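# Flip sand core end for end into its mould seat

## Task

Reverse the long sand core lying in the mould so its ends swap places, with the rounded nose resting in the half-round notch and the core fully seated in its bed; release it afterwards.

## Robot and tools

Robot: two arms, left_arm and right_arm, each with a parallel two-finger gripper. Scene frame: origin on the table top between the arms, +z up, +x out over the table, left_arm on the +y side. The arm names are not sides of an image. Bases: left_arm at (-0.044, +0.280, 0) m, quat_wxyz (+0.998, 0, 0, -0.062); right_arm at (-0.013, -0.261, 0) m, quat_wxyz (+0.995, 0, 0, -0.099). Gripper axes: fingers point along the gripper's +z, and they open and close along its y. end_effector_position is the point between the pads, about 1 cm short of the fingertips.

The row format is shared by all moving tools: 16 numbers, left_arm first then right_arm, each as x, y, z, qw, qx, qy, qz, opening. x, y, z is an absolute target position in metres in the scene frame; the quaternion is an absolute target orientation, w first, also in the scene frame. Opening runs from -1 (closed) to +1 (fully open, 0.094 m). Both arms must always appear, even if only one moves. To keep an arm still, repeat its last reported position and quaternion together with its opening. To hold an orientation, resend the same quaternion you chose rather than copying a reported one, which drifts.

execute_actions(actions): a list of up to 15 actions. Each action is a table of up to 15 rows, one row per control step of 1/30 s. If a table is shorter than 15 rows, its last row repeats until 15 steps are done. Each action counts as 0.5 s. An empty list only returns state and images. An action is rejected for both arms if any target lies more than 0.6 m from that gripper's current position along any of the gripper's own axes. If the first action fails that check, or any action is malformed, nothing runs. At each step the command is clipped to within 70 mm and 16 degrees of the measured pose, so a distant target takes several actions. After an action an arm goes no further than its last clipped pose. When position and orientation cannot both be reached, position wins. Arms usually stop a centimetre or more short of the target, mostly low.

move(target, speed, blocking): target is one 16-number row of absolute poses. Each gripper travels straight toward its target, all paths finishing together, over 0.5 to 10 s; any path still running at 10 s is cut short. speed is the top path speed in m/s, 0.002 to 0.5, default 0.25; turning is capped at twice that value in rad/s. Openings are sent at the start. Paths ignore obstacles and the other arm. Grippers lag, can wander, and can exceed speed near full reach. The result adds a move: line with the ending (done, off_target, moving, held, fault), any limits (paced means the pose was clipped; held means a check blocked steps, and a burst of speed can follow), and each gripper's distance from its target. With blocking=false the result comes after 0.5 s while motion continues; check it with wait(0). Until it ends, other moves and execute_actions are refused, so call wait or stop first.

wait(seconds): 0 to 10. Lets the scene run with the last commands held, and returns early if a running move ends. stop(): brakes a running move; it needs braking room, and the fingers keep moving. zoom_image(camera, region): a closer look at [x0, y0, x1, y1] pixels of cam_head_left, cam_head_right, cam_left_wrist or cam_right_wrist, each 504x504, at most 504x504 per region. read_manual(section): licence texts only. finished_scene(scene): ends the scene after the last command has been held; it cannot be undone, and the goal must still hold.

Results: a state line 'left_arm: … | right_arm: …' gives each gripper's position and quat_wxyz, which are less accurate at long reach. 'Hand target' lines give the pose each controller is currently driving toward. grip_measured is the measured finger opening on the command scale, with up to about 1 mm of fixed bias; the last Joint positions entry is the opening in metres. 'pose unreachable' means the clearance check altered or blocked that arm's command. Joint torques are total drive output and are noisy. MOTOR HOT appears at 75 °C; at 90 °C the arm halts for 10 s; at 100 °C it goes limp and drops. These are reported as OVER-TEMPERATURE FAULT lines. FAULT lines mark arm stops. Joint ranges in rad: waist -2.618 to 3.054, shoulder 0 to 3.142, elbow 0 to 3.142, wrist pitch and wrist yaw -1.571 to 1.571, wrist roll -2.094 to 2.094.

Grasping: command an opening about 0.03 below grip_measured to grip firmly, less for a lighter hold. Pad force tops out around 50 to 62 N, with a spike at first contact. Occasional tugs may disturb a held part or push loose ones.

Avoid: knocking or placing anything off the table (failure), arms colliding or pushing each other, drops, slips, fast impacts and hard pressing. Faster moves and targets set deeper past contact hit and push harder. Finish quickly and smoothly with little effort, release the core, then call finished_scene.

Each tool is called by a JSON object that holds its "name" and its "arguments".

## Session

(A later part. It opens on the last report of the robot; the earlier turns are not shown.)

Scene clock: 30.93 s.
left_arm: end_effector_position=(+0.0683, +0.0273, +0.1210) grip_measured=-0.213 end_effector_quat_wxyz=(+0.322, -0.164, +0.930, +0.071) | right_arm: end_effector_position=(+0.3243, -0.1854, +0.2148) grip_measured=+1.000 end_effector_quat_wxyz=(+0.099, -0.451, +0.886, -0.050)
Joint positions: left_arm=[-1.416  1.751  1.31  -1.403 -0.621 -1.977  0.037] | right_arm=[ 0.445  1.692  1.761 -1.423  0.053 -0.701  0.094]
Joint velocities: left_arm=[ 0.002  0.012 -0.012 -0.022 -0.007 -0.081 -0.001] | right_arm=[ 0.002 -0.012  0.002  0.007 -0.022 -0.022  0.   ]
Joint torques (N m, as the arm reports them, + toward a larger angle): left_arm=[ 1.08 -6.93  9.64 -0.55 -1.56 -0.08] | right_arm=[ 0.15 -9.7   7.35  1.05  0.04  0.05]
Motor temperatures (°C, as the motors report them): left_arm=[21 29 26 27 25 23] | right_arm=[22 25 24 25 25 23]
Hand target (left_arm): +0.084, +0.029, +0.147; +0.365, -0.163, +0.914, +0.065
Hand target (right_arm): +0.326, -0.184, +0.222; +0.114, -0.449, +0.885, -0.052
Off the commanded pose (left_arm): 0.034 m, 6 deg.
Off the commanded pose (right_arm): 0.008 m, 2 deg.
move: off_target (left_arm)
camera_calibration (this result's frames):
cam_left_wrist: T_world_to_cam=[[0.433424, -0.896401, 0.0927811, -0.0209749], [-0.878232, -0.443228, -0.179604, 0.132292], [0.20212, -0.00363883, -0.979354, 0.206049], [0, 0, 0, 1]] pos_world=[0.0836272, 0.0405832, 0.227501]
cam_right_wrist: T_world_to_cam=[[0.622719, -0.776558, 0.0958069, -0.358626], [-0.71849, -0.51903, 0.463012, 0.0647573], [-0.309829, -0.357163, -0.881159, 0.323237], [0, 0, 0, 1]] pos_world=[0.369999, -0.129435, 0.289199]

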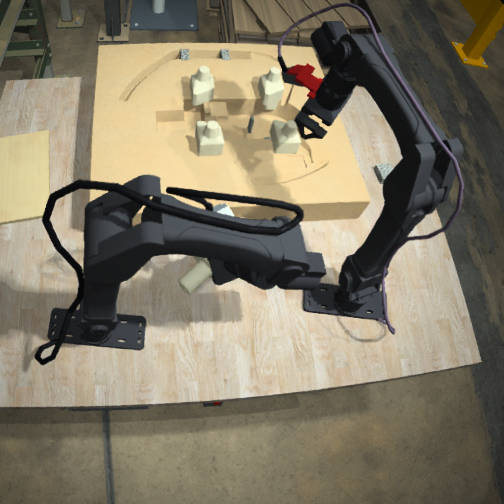

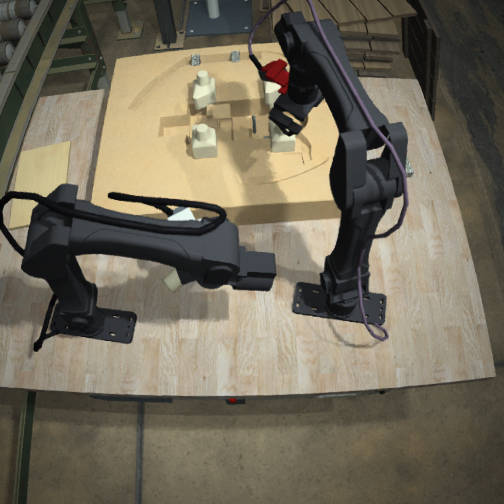

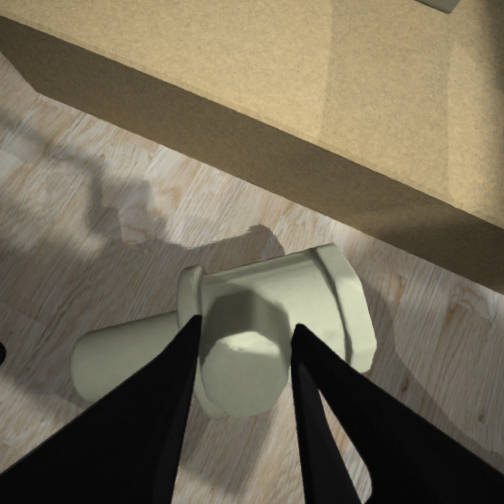

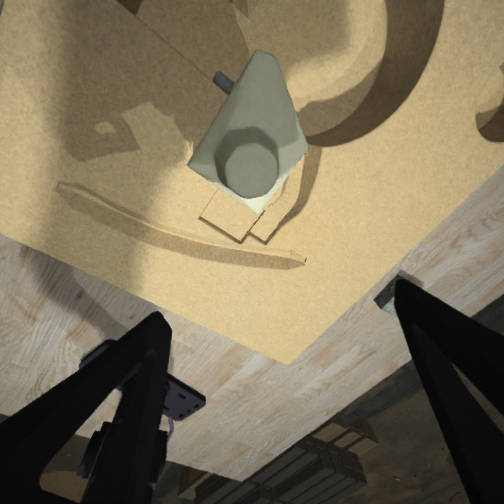

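{"name": "execute_actions", "arguments": {"actions": [[[0.083,0.029,0.142, 0.3689,-0.161,0.9131,0.065, -0.36, 0.326,-0.184,0.222, 0.114,-0.449,0.885,-0.052, 1]],[[0.083,0.029,0.134, 0.3689,-0.161,0.9131,0.065, -0.36, 0.326,-0.184,0.222, 0.114,-0.449,0.885,-0.052, 1]],[[0.083,0.029,0.126, 0.3689,-0.161,0.9131,0.065, -0.36, 0.326,-0.184,0.222, 0.114,-0.449,0.885,-0.052, 1]],[[0.083,0.029,0.120, 0.3689,-0.161,0.9131,0.065, -0.36, 0.326,-0.184,0.222, 0.114,-0.449,0.885,-0.052, 1]],[[0.083,0.029,0.115, 0.3689,-0.161,0.9131,0.065, -0.36, 0.326,-0.184,0.222, 0.114,-0.449,0.885,-0.052, 1]]]}}

Scene clock: 33.83 s.
left_arm: end_effector_position=(+0.0693, +0.0223, +0.1007) grip_measured=-0.213 end_effector_quat_wxyz=(+0.324, -0.172, +0.928, +0.060) | right_arm: end_effector_position=(+0.3243, -0.1854, +0.2148) grip_measured=+1.000 end_effector_quat_wxyz=(+0.099, -0.451, +0.886, -0.050)
Joint positions: left_arm=[-1.416  1.772  1.254 -1.308 -0.627 -1.989  0.037] | right_arm=[ 0.445  1.692  1.761 -1.423  0.053 -0.701  0.094]
Joint velocities: left_arm=[-0.017 -0.007 -0.007  0.007 -0.022  0.007  0.   ] | right_arm=[-0.007 -0.002  0.007 -0.037 -0.022 -0.007  0.   ]
Joint torques (N m, as the arm reports them, + toward a larger angle): left_arm=[ 0.21 -6.64  5.34 -0.32 -1.54 -0.07] | right_arm=[ 0.12 -9.56  7.3   1.1  -0.01  0.06]
Motor temperatures (°C, as the motors report them): left_arm=[21 28 26 27 25 23] | right_arm=[22 25 24 25 25 23]
Hand target (left_arm): +0.082, +0.028, +0.115; +0.367, -0.160, +0.914, +0.065
Hand target (right_arm): +0.326, -0.184, +0.222; +0.114, -0.449, +0.885, -0.052
Off the commanded pose (left_arm): 0.021 m, 6 deg.
Off the commanded pose (right_arm): 0.008 m, 2 deg.
camera_calibration (this result's frames):
cam_left_wrist: T_world_to_cam=[[0.439558, -0.890208, 0.119658, -0.0272415], [-0.873001, -0.454753, -0.176261, 0.126906], [0.211324, -0.0269851, -0.977043, 0.185505], [0, 0, 0, 1]] pos_world=[0.0835614, 0.0384662, 0.206875]
cam_right_wrist: T_world_to_cam=[[0.622719, -0.776558, 0.0958069, -0.358626], [-0.71849, -0.51903, 0.463012, 0.0647573], [-0.309829, -0.357163, -0.881159, 0.323237], [0, 0, 0, 1]] pos_world=[0.369999, -0.129435, 0.289199]

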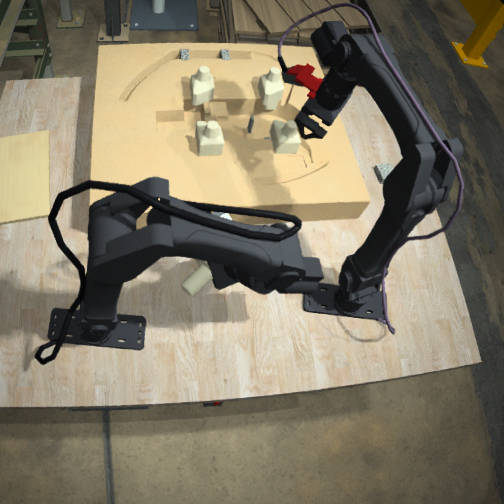

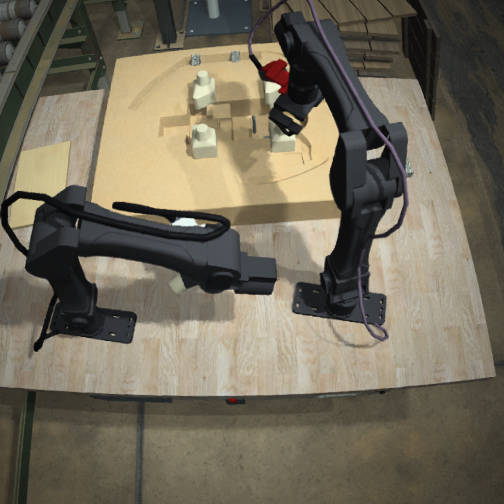

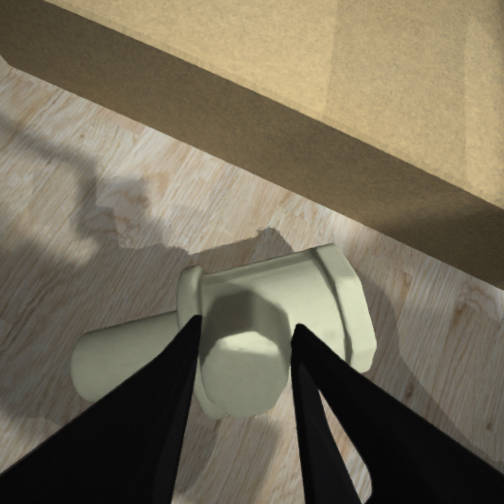

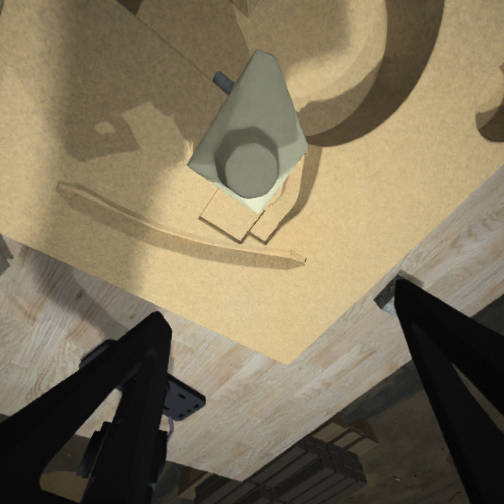

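{"name": "execute_actions", "arguments": {"actions": [[[0.082,0.028,0.110, 0.3689,-0.161,0.9131,0.065, -0.36, 0.326,-0.184,0.222, 0.114,-0.449,0.885,-0.052, 1]],[[0.081,0.027,0.105, 0.3689,-0.161,0.9131,0.065, -0.36, 0.326,-0.184,0.222, 0.114,-0.449,0.885,-0.052, 1]],[[0.080,0.026,0.100, 0.3689,-0.161,0.9131,0.065, -0.36, 0.326,-0.184,0.222, 0.114,-0.449,0.885,-0.052, 1]],[[0.079,0.025,0.095, 0.3689,-0.161,0.9131,0.065, -0.36, 0.326,-0.184,0.222, 0.114,-0.449,0.885,-0.052, 1]]]}}

Scene clock: 36.23 s.
left_arm: end_effector_position=(+0.0751, +0.0231, +0.0952) grip_measured=-0.214 end_effector_quat_wxyz=(+0.346, -0.169, +0.921, +0.063) | right_arm: end_effector_position=(+0.3243, -0.1854, +0.2148) grip_measured=+1.000 end_effector_quat_wxyz=(+0.099, -0.451, +0.886, -0.050)
Joint positions: left_arm=[-1.418  1.796  1.236 -1.29  -0.672 -2.002  0.037] | right_arm=[ 0.445  1.692  1.761 -1.423  0.053 -0.701  0.094]
Joint velocities: left_arm=[-0.012 -0.012  0.007 -0.022 -0.007 -0.037 -0.   ] | right_arm=[-0.007 -0.007 -0.032  0.066 -0.007  0.007  0.   ]
Joint torques (N m, as the arm reports them, + toward a larger angle): left_arm=[-0.8  -5.62  3.79  0.02 -0.98 -0.16] | right_arm=[ 0.24 -9.73  7.17  1.04  0.07  0.07]
Motor temperatures (°C, as the motors report them): left_arm=[21 28 26 27 25 23] | right_arm=[22 25 24 25 25 23]
Hand target (left_arm): +0.079, +0.025, +0.095; +0.368, -0.161, +0.913, +0.065
Hand target (right_arm): +0.326, -0.184, +0.222; +0.114, -0.449, +0.885, -0.052
Off the commanded pose (left_arm): 0.004 m, 3 deg.
Off the commanded pose (right_arm): 0.008 m, 2 deg.
camera_calibration (this result's frames):
cam_left_wrist: T_world_to_cam=[[0.430413, -0.894214, 0.122989, -0.0279481], [-0.865796, -0.447526, -0.22387, 0.135101], [0.255228, -0.0101267, -0.966828, 0.174295], [0, 0, 0, 1]] pos_world=[0.0845146, 0.0372349, 0.202195]
cam_right_wrist: T_world_to_cam=[[0.622719, -0.776558, 0.0958069, -0.358626], [-0.71849, -0.51903, 0.463012, 0.0647573], [-0.309829, -0.357163, -0.881159, 0.323237], [0, 0, 0, 1]] pos_world=[0.369999, -0.129435, 0.289199]

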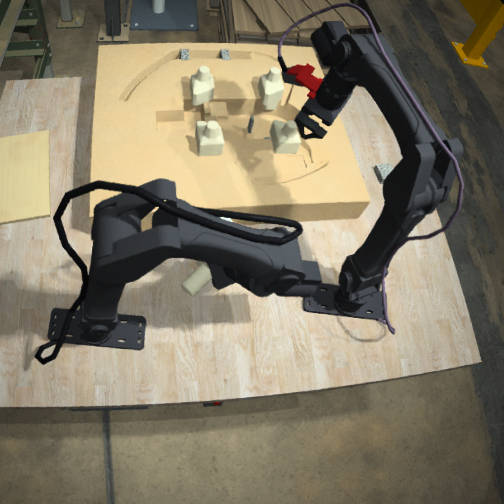

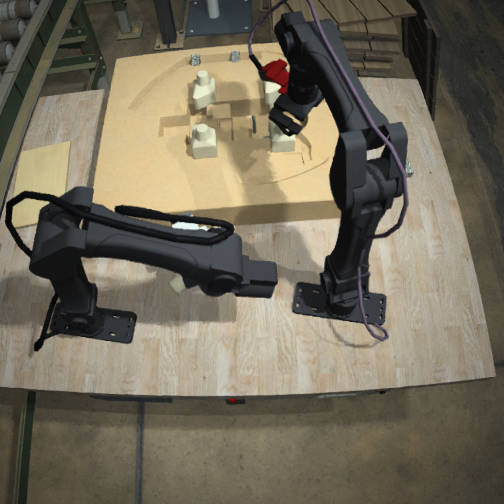

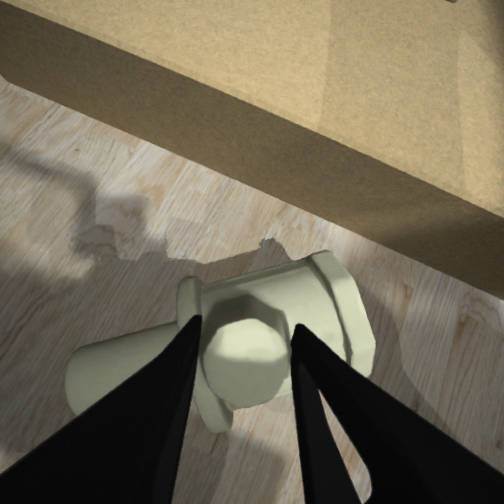

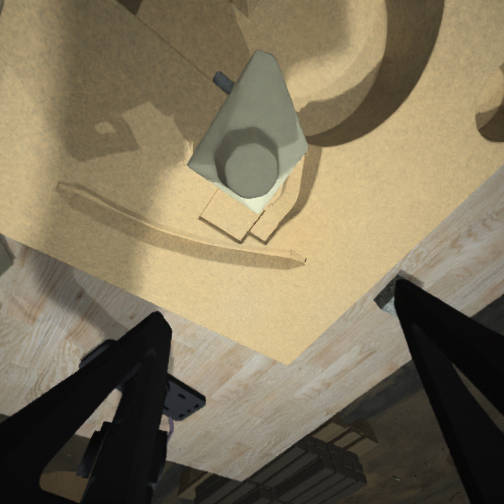

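{"name": "execute_actions", "arguments": {"actions": [[[0.074,0.023,0.098, 0.345,-0.163,0.922,0.061, -0.36, 0.326,-0.184,0.222, 0.114,-0.449,0.885,-0.052, 1]],[[0.070,0.022,0.100, 0.325,-0.164,0.9295,0.057, -0.36, 0.326,-0.184,0.222, 0.114,-0.449,0.885,-0.052, 1]],[[0.070,0.022,0.100, 0.325,-0.164,0.9295,0.057, -0.26, 0.326,-0.184,0.222, 0.114,-0.449,0.885,-0.052, 1],[0.070,0.022,0.100, 0.325,-0.164,0.9295,0.057, -0.25, 0.326,-0.184,0.222, 0.114,-0.449,0.885,-0.052, 1],[0.070,0.022,0.100, 0.325,-0.164,0.9295,0.057, -0.24, 0.326,-0.184,0.222, 0.114,-0.449,0.885,-0.052, 1],[0.070,0.022,0.100, 0.325,-0.164,0.9295,0.057, -0.23, 0.326,-0.184,0.222, 0.114,-0.449,0.885,-0.052, 1],[0.070,0.022,0.100, 0.325,-0.164,0.9295,0.057, -0.22, 0.326,-0.184,0.222, 0.114,-0.449,0.885,-0.052, 1],[0.070,0.022,0.100, 0.325,-0.164,0.9295,0.057, -0.21, 0.326,-0.184,0.222, 0.114,-0.449,0.885,-0.052, 1],[0.070,0.022,0.100, 0.325,-0.164,0.9295,0.057, -0.20, 0.326,-0.184,0.222, 0.114,-0.449,0.885,-0.052, 1],[0.070,0.022,0.100, 0.325,-0.164,0.9295,0.057, -0.19, 0.326,-0.184,0.222, 0.114,-0.449,0.885,-0.052, 1],[0.070,0.022,0.100, 0.325,-0.164,0.9295,0.057, -0.18, 0.326,-0.184,0.222, 0.114,-0.449,0.885,-0.052, 1],[0.070,0.022,0.100, 0.325,-0.164,0.9295,0.057, -0.17, 0.326,-0.184,0.222, 0.114,-0.449,0.885,-0.052, 1],[0.070,0.022,0.100, 0.325,-0.164,0.9295,0.057, -0.16, 0.326,-0.184,0.222, 0.114,-0.449,0.885,-0.052, 1],[0.070,0.022,0.100, 0.325,-0.164,0.9295,0.057, -0.15, 0.326,-0.184,0.222, 0.114,-0.449,0.885,-0.052, 1],[0.070,0.022,0.100, 0.325,-0.164,0.9295,0.057, -0.13, 0.326,-0.184,0.222, 0.114,-0.449,0.885,-0.052, 1],[0.070,0.022,0.100, 0.325,-0.164,0.9295,0.057, -0.11, 0.326,-0.184,0.222, 0.114,-0.449,0.885,-0.052, 1],[0.070,0.022,0.100, 0.325,-0.164,0.9295,0.057, -0.09, 0.326,-0.184,0.222, 0.114,-0.449,0.885,-0.052, 1]],[[0.070,0.022,0.100, 0.325,-0.164,0.9295,0.057, -0.05, 0.326,-0.184,0.222, 0.114,-0.449,0.885,-0.052, 1],[0.070,0.022,0.100, 0.325,-0.164,0.9295,0.057, 0.0, 0.326,-0.184,0.222, 0.114,-0.449,0.885,-0.052, 1],[0.070,0.022,0.100, 0.325,-0.164,0.9295,0.057, 0.05, 0.326,-0.184,0.222, 0.114,-0.449,0.885,-0.052, 1],[0.070,0.022,0.100, 0.325,-0.164,0.9295,0.057, 0.1, 0.326,-0.184,0.222, 0.114,-0.449,0.885,-0.052, 1],[0.070,0.022,0.100, 0.325,-0.164,0.9295,0.057, 0.2, 0.326,-0.184,0.222, 0.114,-0.449,0.885,-0.052, 1],[0.070,0.022,0.100, 0.325,-0.164,0.9295,0.057, 0.3, 0.326,-0.184,0.222, 0.114,-0.449,0.885,-0.052, 1]]]}}

Scene clock: 39.03 s.
left_arm: end_effector_position=(+0.0690, +0.0214, +0.0912) grip_measured=+0.298 end_effector_quat_wxyz=(+0.324, -0.163, +0.930, +0.065) | right_arm: end_effector_position=(+0.3243, -0.1854, +0.2148) grip_measured=+1.000 end_effector_quat_wxyz=(+0.099, -0.451, +0.886, -0.050)
Joint positions: left_arm=[-1.418  1.79   1.236 -1.277 -0.629 -1.974  0.061] | right_arm=[ 0.445  1.692  1.761 -1.423  0.053 -0.701  0.094]
Joint velocities: left_arm=[-0.007  0.002 -0.012 -0.037  0.051 -0.051 -0.001] | right_arm=[ 0.007 -0.002  0.007 -0.022 -0.051  0.037  0.   ]
Joint torques (N m, as the arm reports them, + toward a larger angle): left_arm=[ 0.09 -7.81  5.6  -0.09 -0.47  0.06] | right_arm=[ 0.17 -9.65  7.33  1.06  0.04  0.06]
Motor temperatures (°C, as the motors report them): left_arm=[21 28 26 27 25 23] | right_arm=[22 25 24 25 25 23]
Hand target (left_arm): +0.070, +0.022, +0.100; +0.325, -0.164, +0.930, +0.057
Hand target (right_arm): +0.326, -0.184, +0.222; +0.114, -0.449, +0.885, -0.052
Off the commanded pose (left_arm): 0.009 m, 1 deg.
Off the commanded pose (right_arm): 0.008 m, 2 deg.
camera_calibration (this result's frames):
cam_left_wrist: T_world_to_cam=[[0.426987, -0.898158, 0.104853, -0.024351], [-0.879772, -0.439424, -0.181404, 0.125151], [0.209005, -0.0147899, -0.977803, 0.176335], [0, 0, 0, 1]] pos_world=[0.0836472, 0.0357313, 0.197677]
cam_right_wrist: T_world_to_cam=[[0.622719, -0.776558, 0.0958069, -0.358626], [-0.71849, -0.51903, 0.463012, 0.0647573], [-0.309829, -0.357163, -0.881159, 0.323237], [0, 0, 0, 1]] pos_world=[0.369999, -0.129435, 0.289199]

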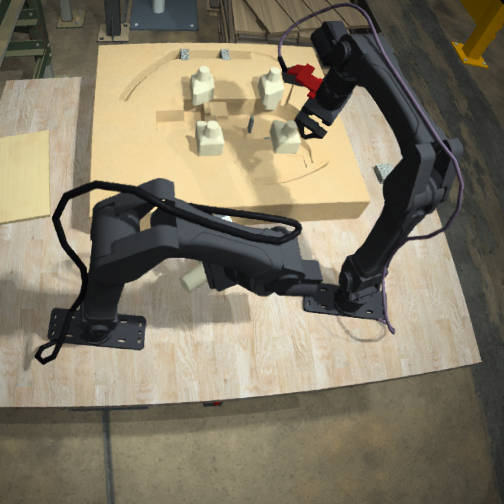

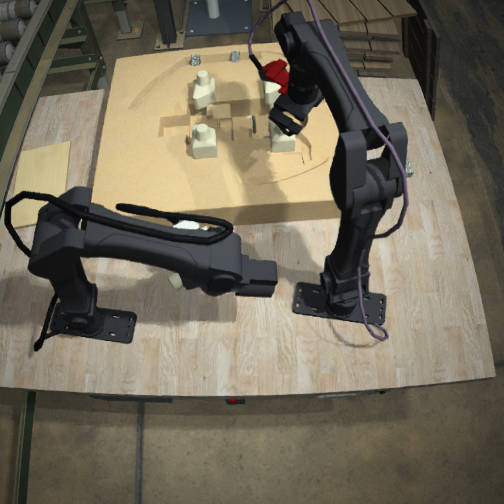

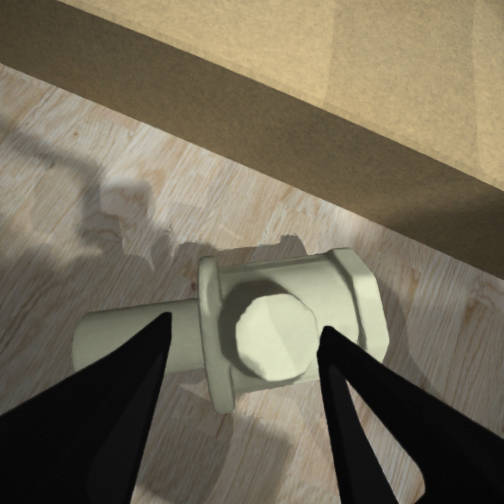

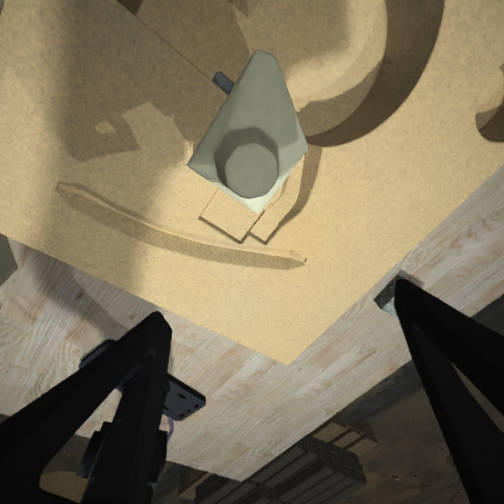

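{"name": "move", "arguments": {"target": [0.072,0.02,0.15, 0.325,-0.164,0.9295,0.057, 0.3, 0.326,-0.184,0.222, 0.114,-0.449,0.885,-0.052, 1], "speed": 0.1}}

{"name": "move", "arguments": {"target": [0.078,0.016,0.16, 0.2746,0.5080,0.7974,-0.1749, 0.3, 0.326,-0.184,0.222, 0.114,-0.449,0.885,-0.052, 1], "speed": 0.4}}

Scene clock: 40.73 s.
left_arm: end_effector_position=(+0.0680, +0.0227, +0.1363) grip_measured=+0.298 end_effector_quat_wxyz=(+0.322, -0.159, +0.931, +0.071) | right_arm: end_effector_position=(+0.3243, -0.1854, +0.2148) grip_measured=+1.000 end_effector_quat_wxyz=(+0.099, -0.451, +0.886, -0.050)
Joint positions: left_arm=[-1.418  1.755  1.377 -1.463 -0.623 -1.967  0.061] | right_arm=[ 0.445  1.692  1.761 -1.423  0.053 -0.701  0.094]
Joint velocities: left_arm=[-0.002 -0.002  0.007 -0.037 -0.022 -0.007  0.   ] | right_arm=[ 0.007  0.007 -0.002 -0.095 -0.037 -0.007  0.   ]
Joint torques (N m, as the arm reports them, + toward a larger angle): left_arm=[ 0.66 -7.58  7.82 -0.13 -0.55  0.02] | right_arm=[ 0.21 -9.6   7.24  1.04  0.05  0.03]
Motor temperatures (°C, as the motors report them): left_arm=[21 28 26 27 25 23] | right_arm=[22 26 25 25 25 23]
Hand target (left_arm): +0.072, +0.021, +0.150; +0.325, -0.164, +0.930, +0.057
Hand target (right_arm): +0.326, -0.184, +0.222; +0.114, -0.449, +0.885, -0.052
Off the commanded pose (left_arm): 0.014 m, 2 deg.
Off the commanded pose (right_arm): 0.008 m, 2 deg.
move: off_target (left_arm)
camera_calibration (this result's frames):
cam_left_wrist: T_world_to_cam=[[0.423954, -0.901237, 0.0896345, -0.0251775], [-0.883126, -0.433316, -0.179795, 0.132901], [0.200878, -0.00293357, -0.979612, 0.221186], [0, 0, 0, 1]] pos_world=[0.0836108, 0.035546, 0.242828]
cam_right_wrist: T_world_to_cam=[[0.622719, -0.776558, 0.0958069, -0.358626], [-0.71849, -0.51903, 0.463012, 0.0647573], [-0.309829, -0.357163, -0.881159, 0.323237], [0, 0, 0, 1]] pos_world=[0.369999, -0.129435, 0.289199]

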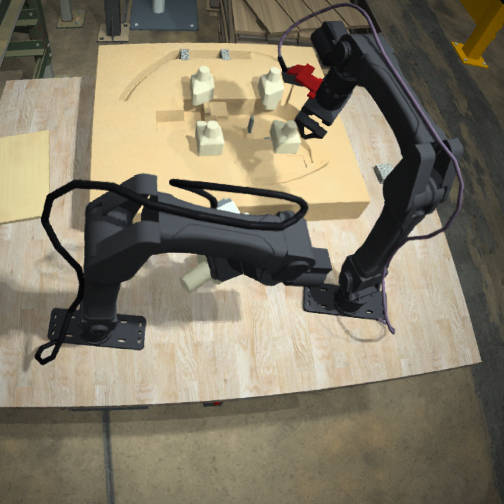

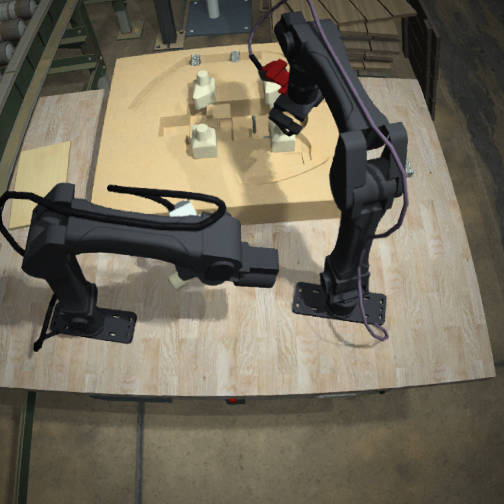

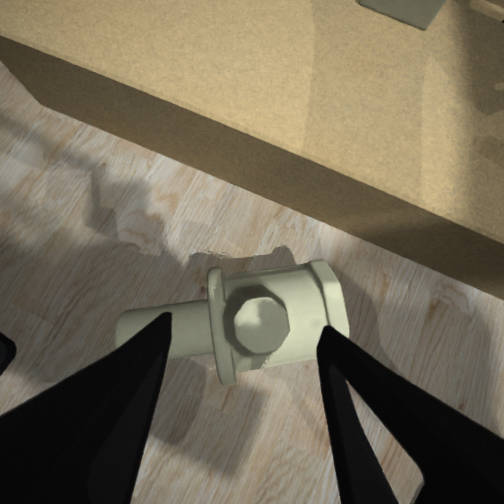

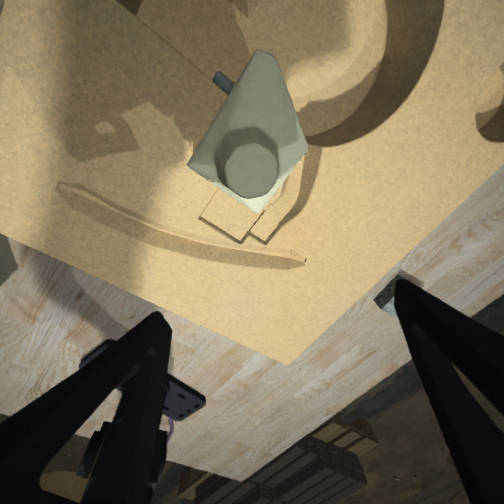

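Scene clock: 43.37 s.
left_arm: end_effector_position=(+0.0777, +0.0155, +0.1600) grip_measured=+0.298 end_effector_quat_wxyz=(+0.274, +0.515, +0.795, -0.165) | right_arm: end_effector_position=(+0.3243, -0.1854, +0.2148) grip_measured=+1.000 end_effector_quat_wxyz=(+0.099, -0.451, +0.886, -0.050)
Joint positions: left_arm=[-1.033  1.051  0.85  -0.719 -0.024  0.001  0.061] | right_arm=[ 0.445  1.692  1.761 -1.423  0.053 -0.701  0.094]
Joint velocities: left_arm=[ 0.002  0.002 -0.002  0.007 -0.007 -0.022 -0.   ] | right_arm=[ 0.007  0.002 -0.002 -0.037 -0.037  0.022  0.   ]
Joint torques (N m, as the arm reports them, + toward a larger angle): left_arm=[ 0.75 -3.36  6.28  1.41  0.08  0.  ] | right_arm=[ 0.16 -9.55  7.26  1.05  0.01  0.05]
Motor temperatures (°C, as the motors report them): left_arm=[21 28 26 27 25 23] | right_arm=[22 26 25 25 25 23]
Hand target (left_arm): +0.079, +0.016, +0.164; +0.284, +0.513, +0.791, -0.173
Hand target (right_arm): +0.326, -0.184, +0.222; +0.114, -0.449, +0.885, -0.052
Off the commanded pose (left_arm): 0.001 m, 1 deg.
Off the commanded pose (right_arm): 0.008 m, 2 deg.
move: done
camera_calibration (this result's frames):
cam_left_wrist: T_world_to_cam=[[-0.862567, -0.49644, 0.0975946, 0.0545496], [-0.505929, 0.847752, -0.159225, 0.0901137], [-0.00369005, -0.186719, -0.982407, 0.261555], [0, 0, 0, 1]] pos_world=[0.0936089, -0.000476218, 0.265978]
cam_right_wrist: T_world_to_cam=[[0.622719, -0.776558, 0.0958069, -0.358626], [-0.71849, -0.51903, 0.463012, 0.0647573], [-0.309829, -0.357163, -0.881159, 0.323237], [0, 0, 0, 1]] pos_world=[0.369999, -0.129435, 0.289199]

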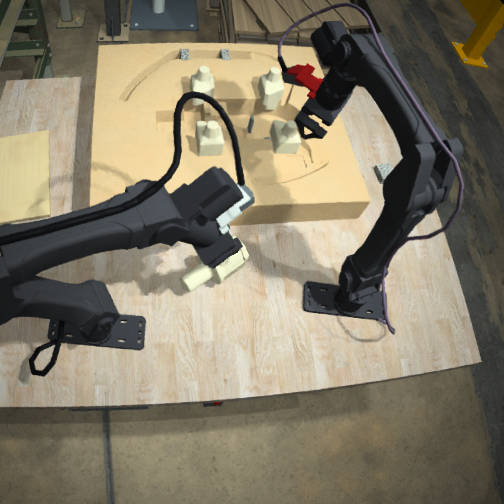

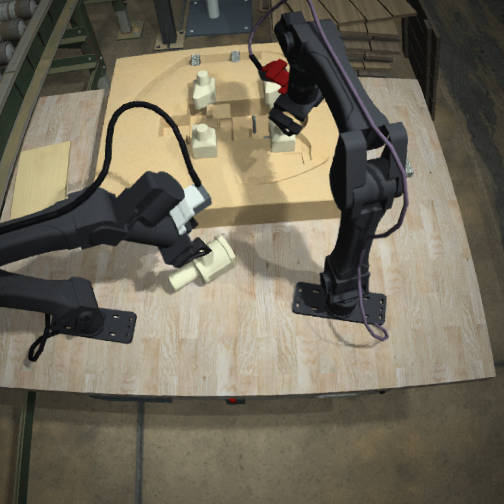

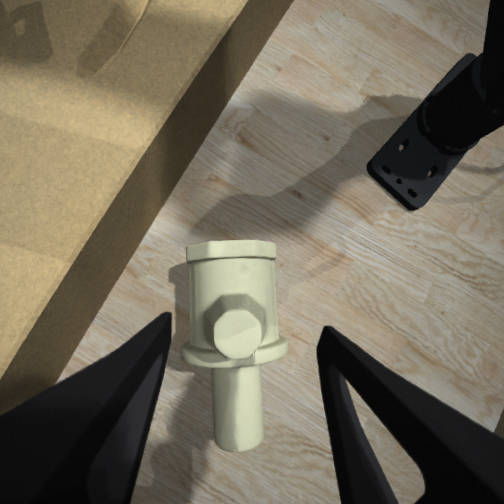

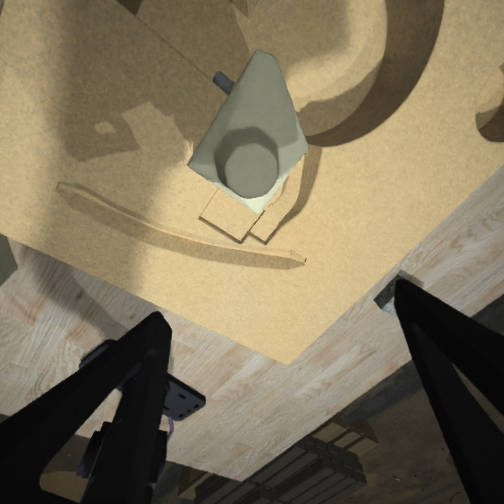

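{"name": "move", "arguments": {"target": [0.078,0.0145,0.14, 0.0843,0.9133,0.2447,-0.3145, 0.3, 0.326,-0.184,0.222, 0.114,-0.449,0.885,-0.052, 1], "speed": 0.4}}

Scene clock: 46.30 s.
left_arm: end_effector_position=(+0.0790, +0.0179, +0.1335) grip_measured=+0.298 end_effector_quat_wxyz=(+0.089, +0.912, +0.253, -0.311) | right_arm: end_effector_position=(+0.3243, -0.1854, +0.2148) grip_measured=+1.000 end_effector_quat_wxyz=(+0.099, -0.451, +0.886, -0.050)
Joint positions: left_arm=[-0.638  1.732  1.35  -1.384  0.633  1.903  0.061] | right_arm=[ 0.445  1.692  1.761 -1.423  0.053 -0.701  0.094]
Joint velocities: left_arm=[ 0.002  0.007 -0.007  0.007 -0.007  0.051  0.   ] | right_arm=[ 0.007 -0.002  0.002  0.022  0.022 -0.007  0.   ]
Joint torques (N m, as the arm reports them, + toward a larger angle): left_arm=[-0.42 -5.26  8.15  0.    0.49  0.04] | right_arm=[ 0.12 -9.52  7.31  1.04 -0.02  0.03]
Motor temperatures (°C, as the motors report them): left_arm=[21 27 26 27 25 23] | right_arm=[22 26 25 25 25 23]
Hand target (left_arm): +0.080, +0.014, +0.138; +0.091, +0.912, +0.247, -0.313
Hand target (right_arm): +0.326, -0.184, +0.222; +0.114, -0.449, +0.885, -0.052
Off the commanded pose (left_arm): 0.007 m, 1 deg.
Off the commanded pose (right_arm): 0.008 m, 2 deg.
move: done
camera_calibration (this result's frames):
cam_left_wrist: T_world_to_cam=[[-0.590349, 0.799231, 0.112779, 0.0126989], [0.782112, 0.600956, -0.164783, -0.0120936], [-0.199475, -0.00907395, -0.979861, 0.247999], [0, 0, 0, 1]] pos_world=[0.0664248, -0.000631322, 0.239579]
cam_right_wrist: T_world_to_cam=[[0.622719, -0.776558, 0.0958069, -0.358626], [-0.71849, -0.51903, 0.463012, 0.0647573], [-0.309829, -0.357163, -0.881159, 0.323237], [0, 0, 0, 1]] pos_world=[0.369999, -0.129435, 0.289199]

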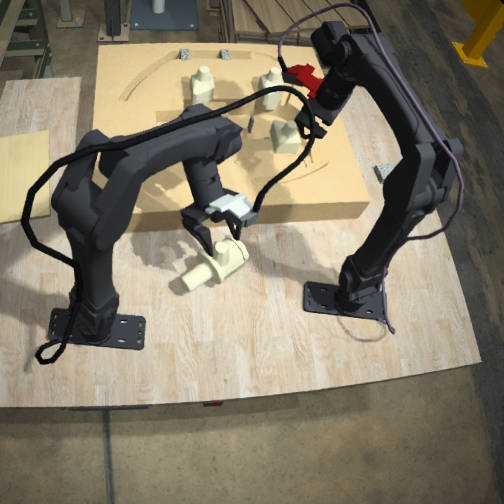

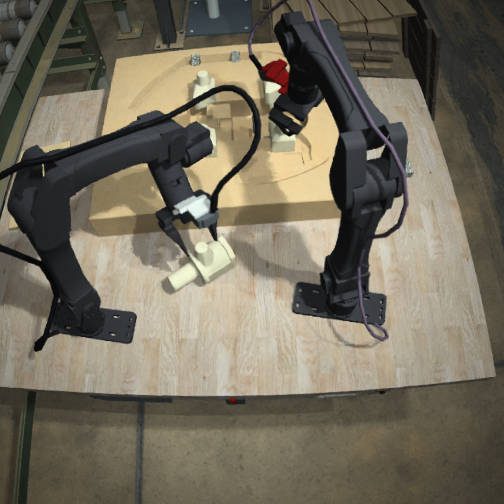

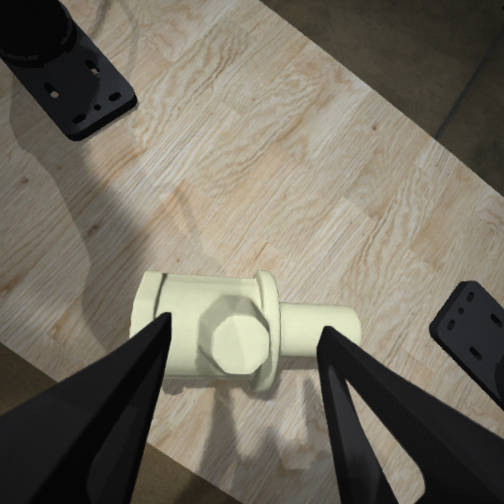

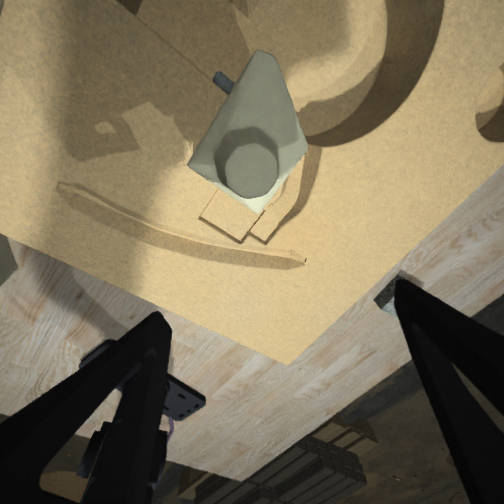

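{"name": "move", "arguments": {"target": [0.080,0.019,0.094, 0.0843,0.9133,0.2447,-0.3145, 0.3, 0.326,-0.184,0.222, 0.114,-0.449,0.885,-0.052, 1], "speed": 0.06}}

Scene clock: 47.67 s.
left_arm: end_effector_position=(+0.0820, +0.0170, +0.0985) grip_measured=+0.298 end_effector_quat_wxyz=(+0.087, +0.916, +0.243, -0.308) | right_arm: end_effector_position=(+0.3243, -0.1854, +0.2148) grip_measured=+1.000 end_effector_quat_wxyz=(+0.099, -0.451, +0.886, -0.050)
Joint positions: left_arm=[-0.638  1.776  1.262 -1.26   0.623  1.927  0.061] | right_arm=[ 0.445  1.692  1.761 -1.423  0.053 -0.701  0.094]
Joint velocities: left_arm=[-0.002  0.007 -0.012  0.11  -0.007 -0.081  0.   ] | right_arm=[-0.007  0.007  0.007  0.051  0.051  0.007  0.   ]
Joint torques (N m, as the arm reports them, + toward a larger angle): left_arm=[ 0.49 -5.66  4.05  0.14  0.47  0.03] | right_arm=[ 0.13 -9.61  7.18  1.    0.01  0.08]
Motor temperatures (°C, as the motors report them): left_arm=[21 27 26 26 25 23] | right_arm=[22 26 25 25 25 23]
Hand target (left_arm): +0.081, +0.018, +0.094; +0.084, +0.913, +0.245, -0.314
Hand target (right_arm): +0.326, -0.184, +0.222; +0.114, -0.449, +0.885, -0.052
Off the commanded pose (left_arm): 0.005 m, 1 deg.
Off the commanded pose (right_arm): 0.008 m, 2 deg.
move: done
camera_calibration (this result's frames):
cam_left_wrist: T_world_to_cam=[[-0.574696, 0.811353, 0.106915, 0.0182829], [0.795794, 0.584527, -0.158241, -0.021127], [-0.190884, -0.00585802, -0.981595, 0.213657], [0, 0, 0, 1]] pos_world=[0.0681035, -0.00123292, 0.204427]
cam_right_wrist: T_world_to_cam=[[0.622719, -0.776558, 0.0958069, -0.358626], [-0.71849, -0.51903, 0.463012, 0.0647573], [-0.309829, -0.357163, -0.881159, 0.323237], [0, 0, 0, 1]] pos_world=[0.369999, -0.129435, 0.289199]

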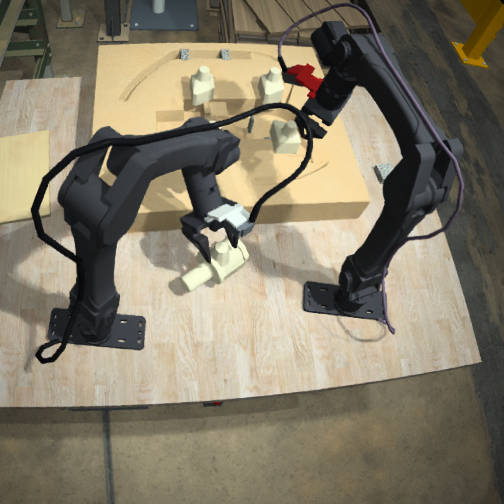

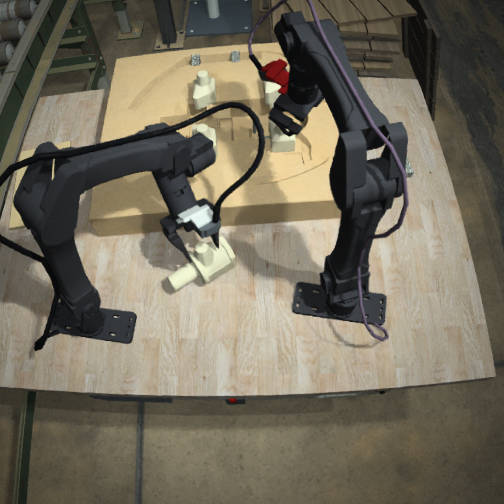

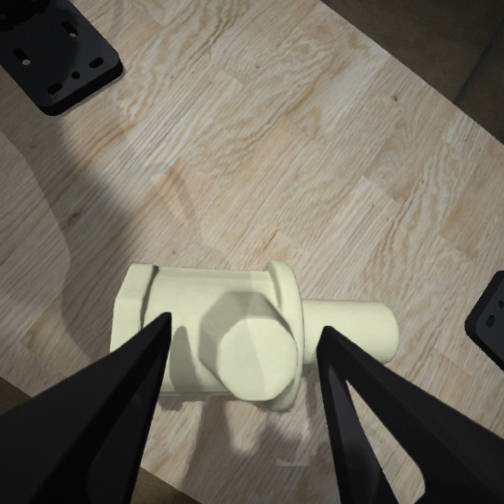

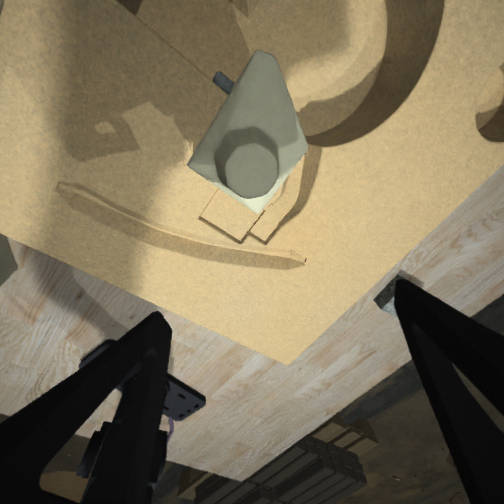

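{"name": "execute_actions", "arguments": {"actions": [[[0.078,0.021,0.090, 0.0843,0.9133,0.2447,-0.3145, 0.1, 0.326,-0.184,0.222, 0.114,-0.449,0.885,-0.052, 1]],[[0.078,0.021,0.090, 0.0843,0.9133,0.2447,-0.3145, -0.1, 0.326,-0.184,0.222, 0.114,-0.449,0.885,-0.052, 1],[0.078,0.021,0.090, 0.0843,0.9133,0.2447,-0.3145, -0.13, 0.326,-0.184,0.222, 0.114,-0.449,0.885,-0.052, 1],[0.078,0.021,0.090, 0.0843,0.9133,0.2447,-0.3145, -0.16, 0.326,-0.184,0.222, 0.114,-0.449,0.885,-0.052, 1],[0.078,0.021,0.090, 0.0843,0.9133,0.2447,-0.3145, -0.18, 0.326,-0.184,0.222, 0.114,-0.449,0.885,-0.052, 1],[0.078,0.021,0.090, 0.0843,0.9133,0.2447,-0.3145, -0.20, 0.326,-0.184,0.222, 0.114,-0.449,0.885,-0.052, 1],[0.078,0.021,0.090, 0.0843,0.9133,0.2447,-0.3145, -0.22, 0.326,-0.184,0.222, 0.114,-0.449,0.885,-0.052, 1],[0.078,0.021,0.090, 0.0843,0.9133,0.2447,-0.3145, -0.24, 0.326,-0.184,0.222, 0.114,-0.449,0.885,-0.052, 1],[0.078,0.021,0.090, 0.0843,0.9133,0.2447,-0.3145, -0.26, 0.326,-0.184,0.222, 0.114,-0.449,0.885,-0.052, 1],[0.078,0.021,0.090, 0.0843,0.9133,0.2447,-0.3145, -0.28, 0.326,-0.184,0.222, 0.114,-0.449,0.885,-0.052, 1],[0.078,0.021,0.090, 0.0843,0.9133,0.2447,-0.3145, -0.30, 0.326,-0.184,0.222, 0.114,-0.449,0.885,-0.052, 1],[0.078,0.021,0.090, 0.0843,0.9133,0.2447,-0.3145, -0.32, 0.326,-0.184,0.222, 0.114,-0.449,0.885,-0.052, 1],[0.078,0.021,0.090, 0.0843,0.9133,0.2447,-0.3145, -0.34, 0.326,-0.184,0.222, 0.114,-0.449,0.885,-0.052, 1],[0.078,0.021,0.090, 0.0843,0.9133,0.2447,-0.3145, -0.36, 0.326,-0.184,0.222, 0.114,-0.449,0.885,-0.052, 1]],[[0.078,0.021,0.090, 0.0843,0.9133,0.2447,-0.3145, -0.36, 0.326,-0.184,0.222, 0.114,-0.449,0.885,-0.052, 1]]]}}

Scene clock: 50.00 s.
left_arm: end_effector_position=(+0.0796, +0.0196, +0.0923) grip_measured=-0.076 end_effector_quat_wxyz=(+0.084, +0.915, +0.244, -0.309) | right_arm: end_effector_position=(+0.3243, -0.1854, +0.2148) grip_measured=+1.000 end_effector_quat_wxyz=(+0.099, -0.451, +0.886, -0.050)
Joint positions: left_arm=[-0.638  1.776  1.236 -1.242  0.621  1.927  0.043] | right_arm=[ 0.445  1.692  1.761 -1.423  0.053 -0.701  0.094]
Joint velocities: left_arm=[-0.017  0.007  0.002 -0.022  0.007  0.022  0.001] | right_arm=[-0.002  0.012  0.002  0.037  0.022 -0.022  0.   ]
Joint torques (N m, as the arm reports them, + toward a larger angle): left_arm=[ 0.44 -6.17  4.04  0.12  0.49  0.03] | right_arm=[ 0.14 -9.58  7.1   1.06  0.04  0.06]
Motor temperatures (°C, as the motors report them): left_arm=[21 27 25 26 25 23] | right_arm=[22 26 25 25 25 23]
Hand target (left_arm): +0.078, +0.021, +0.090; +0.084, +0.913, +0.245, -0.314
Hand target (right_arm): +0.326, -0.184, +0.222; +0.114, -0.449, +0.885, -0.052
Off the commanded pose (left_arm): 0.003 m, 1 deg.
Off the commanded pose (right_arm): 0.008 m, 2 deg.
camera_calibration (this result's frames):
cam_left_wrist: T_world_to_cam=[[-0.573448, 0.811193, 0.114556, 0.0145897], [0.795615, 0.584778, -0.158215, -0.0216914], [-0.195333, 0.000413893, -0.980737, 0.207302], [0, 0, 0, 1]] pos_world=[0.0661173, 0.000763754, 0.198206]
cam_right_wrist: T_world_to_cam=[[0.622719, -0.776558, 0.0958069, -0.358626], [-0.71849, -0.51903, 0.463012, 0.0647573], [-0.309829, -0.357163, -0.881159, 0.323237], [0, 0, 0, 1]] pos_world=[0.369999, -0.129435, 0.289199]

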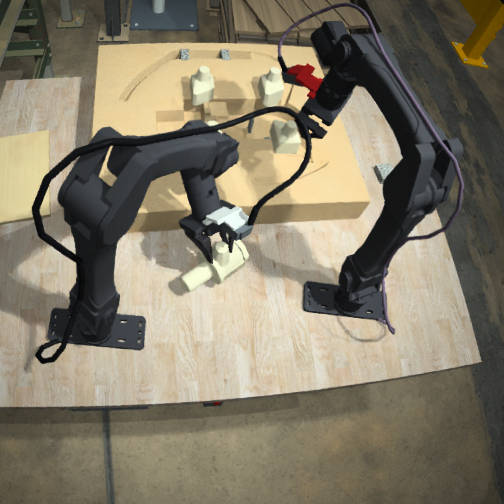

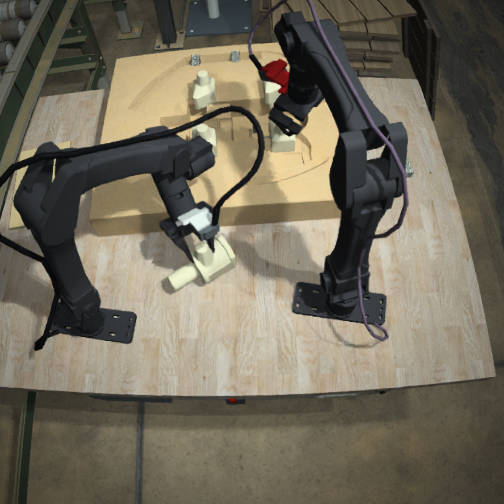

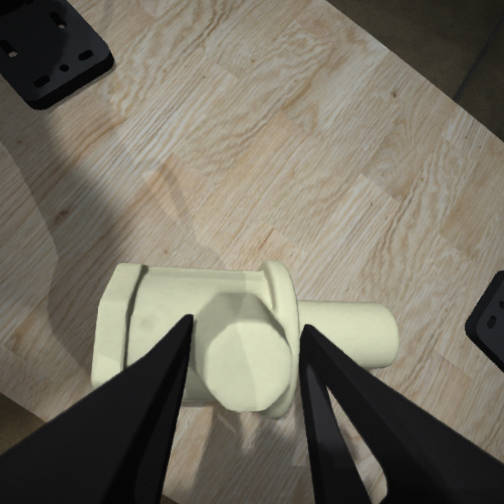

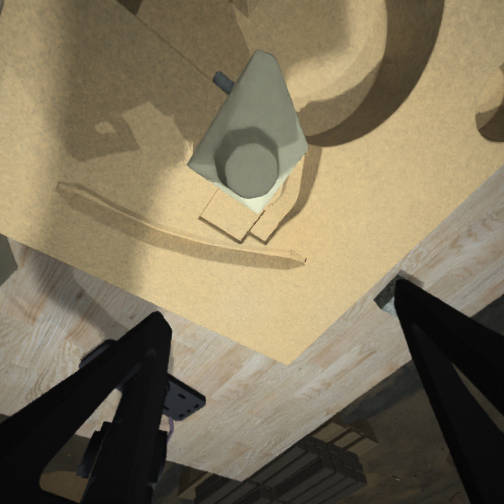

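{"name": "execute_actions", "arguments": {"actions": [[[0.079,0.020,0.092, 0.0843,0.9133,0.2447,-0.3145, 0.1, 0.326,-0.184,0.222, 0.114,-0.449,0.885,-0.052, 1]],[[0.080,0.019,0.104, 0.0843,0.9133,0.2447,-0.3145, 0.1, 0.326,-0.184,0.222, 0.114,-0.449,0.885,-0.052, 1]],[[0.080,0.019,0.111, 0.0843,0.9133,0.2447,-0.3145, 0.1, 0.326,-0.184,0.222, 0.114,-0.449,0.885,-0.052, 1]]]}}

Scene clock: 51.73 s.
left_arm: end_effector_position=(+0.0768, +0.0224, +0.0999) grip_measured=+0.098 end_effector_quat_wxyz=(+0.072, +0.913, +0.247, -0.316) | right_arm: end_effector_position=(+0.3243, -0.1854, +0.2148) grip_measured=+1.000 end_effector_quat_wxyz=(+0.099, -0.451, +0.886, -0.050)
Joint positions: left_arm=[-0.638  1.776  1.262 -1.296  0.621  1.927  0.052] | right_arm=[ 0.445  1.692  1.761 -1.423  0.053 -0.701  0.094]
Joint velocities: left_arm=[ 0.007  0.002 -0.002 -0.037  0.051 -0.095 -0.   ] | right_arm=[ 0.002 -0.022  0.002 -0.022 -0.095  0.051  0.   ]
Joint torques (N m, as the arm reports them, + toward a larger angle): left_arm=[ 0.44 -6.99  7.83 -0.13  0.49  0.04] | right_arm=[ 0.17 -9.71  7.35  1.04 -0.01  0.08]
Motor temperatures (°C, as the motors report them): left_arm=[21 27 25 26 25 23] | right_arm=[22 26 25 25 25 23]
Hand target (left_arm): +0.080, +0.019, +0.111; +0.084, +0.913, +0.245, -0.314
Hand target (right_arm): +0.326, -0.184, +0.222; +0.114, -0.449, +0.885, -0.052
Off the commanded pose (left_arm): 0.012 m, 1 deg.
Off the commanded pose (right_arm): 0.008 m, 2 deg.
camera_calibration (this result's frames):
cam_left_wrist: T_world_to_cam=[[-0.570832, 0.808795, 0.141426, 0.00705559], [0.792613, 0.587766, -0.162159, -0.0193644], [-0.214279, 0.0195312, -0.976577, 0.214844], [0, 0, 0, 1]] pos_world=[0.0654125, 0.00147908, 0.205674]
cam_right_wrist: T_world_to_cam=[[0.622719, -0.776558, 0.0958069, -0.358626], [-0.71849, -0.51903, 0.463012, 0.0647573], [-0.309829, -0.357163, -0.881159, 0.323237], [0, 0, 0, 1]] pos_world=[0.369999, -0.129435, 0.289199]

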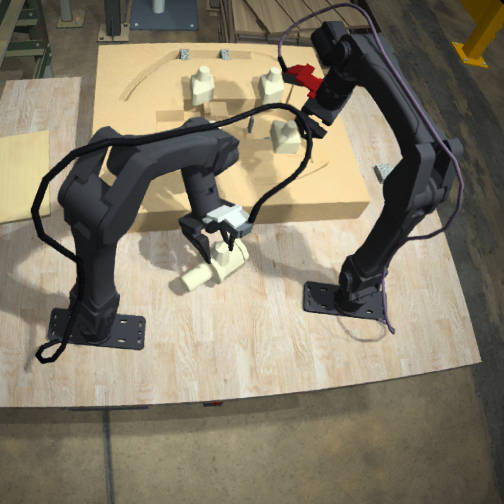

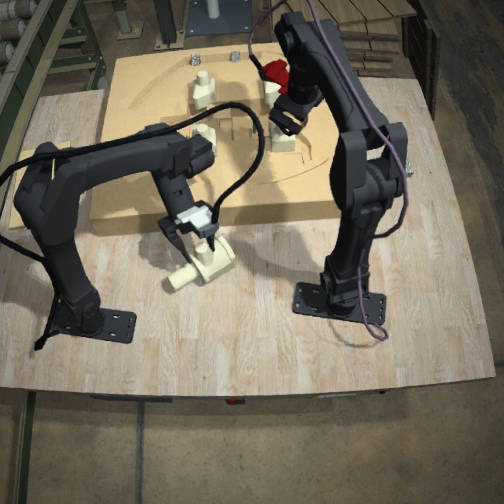

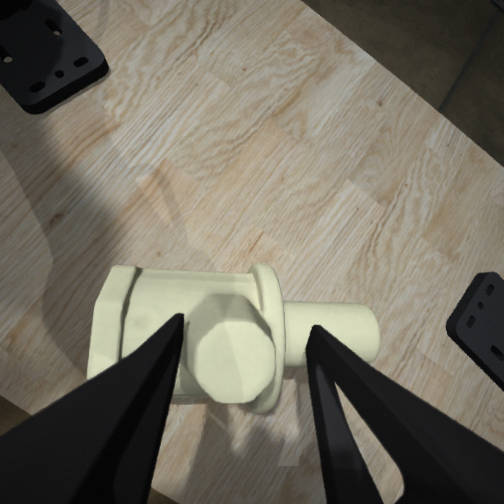

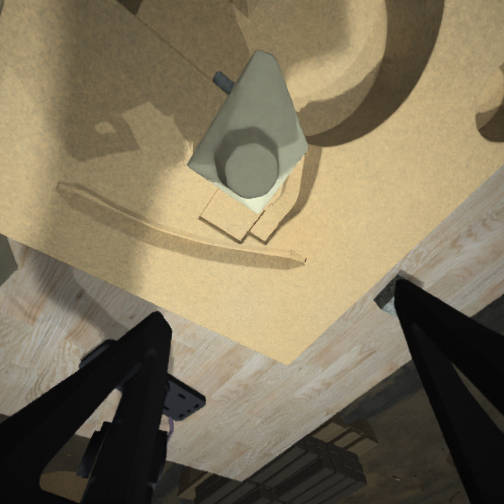

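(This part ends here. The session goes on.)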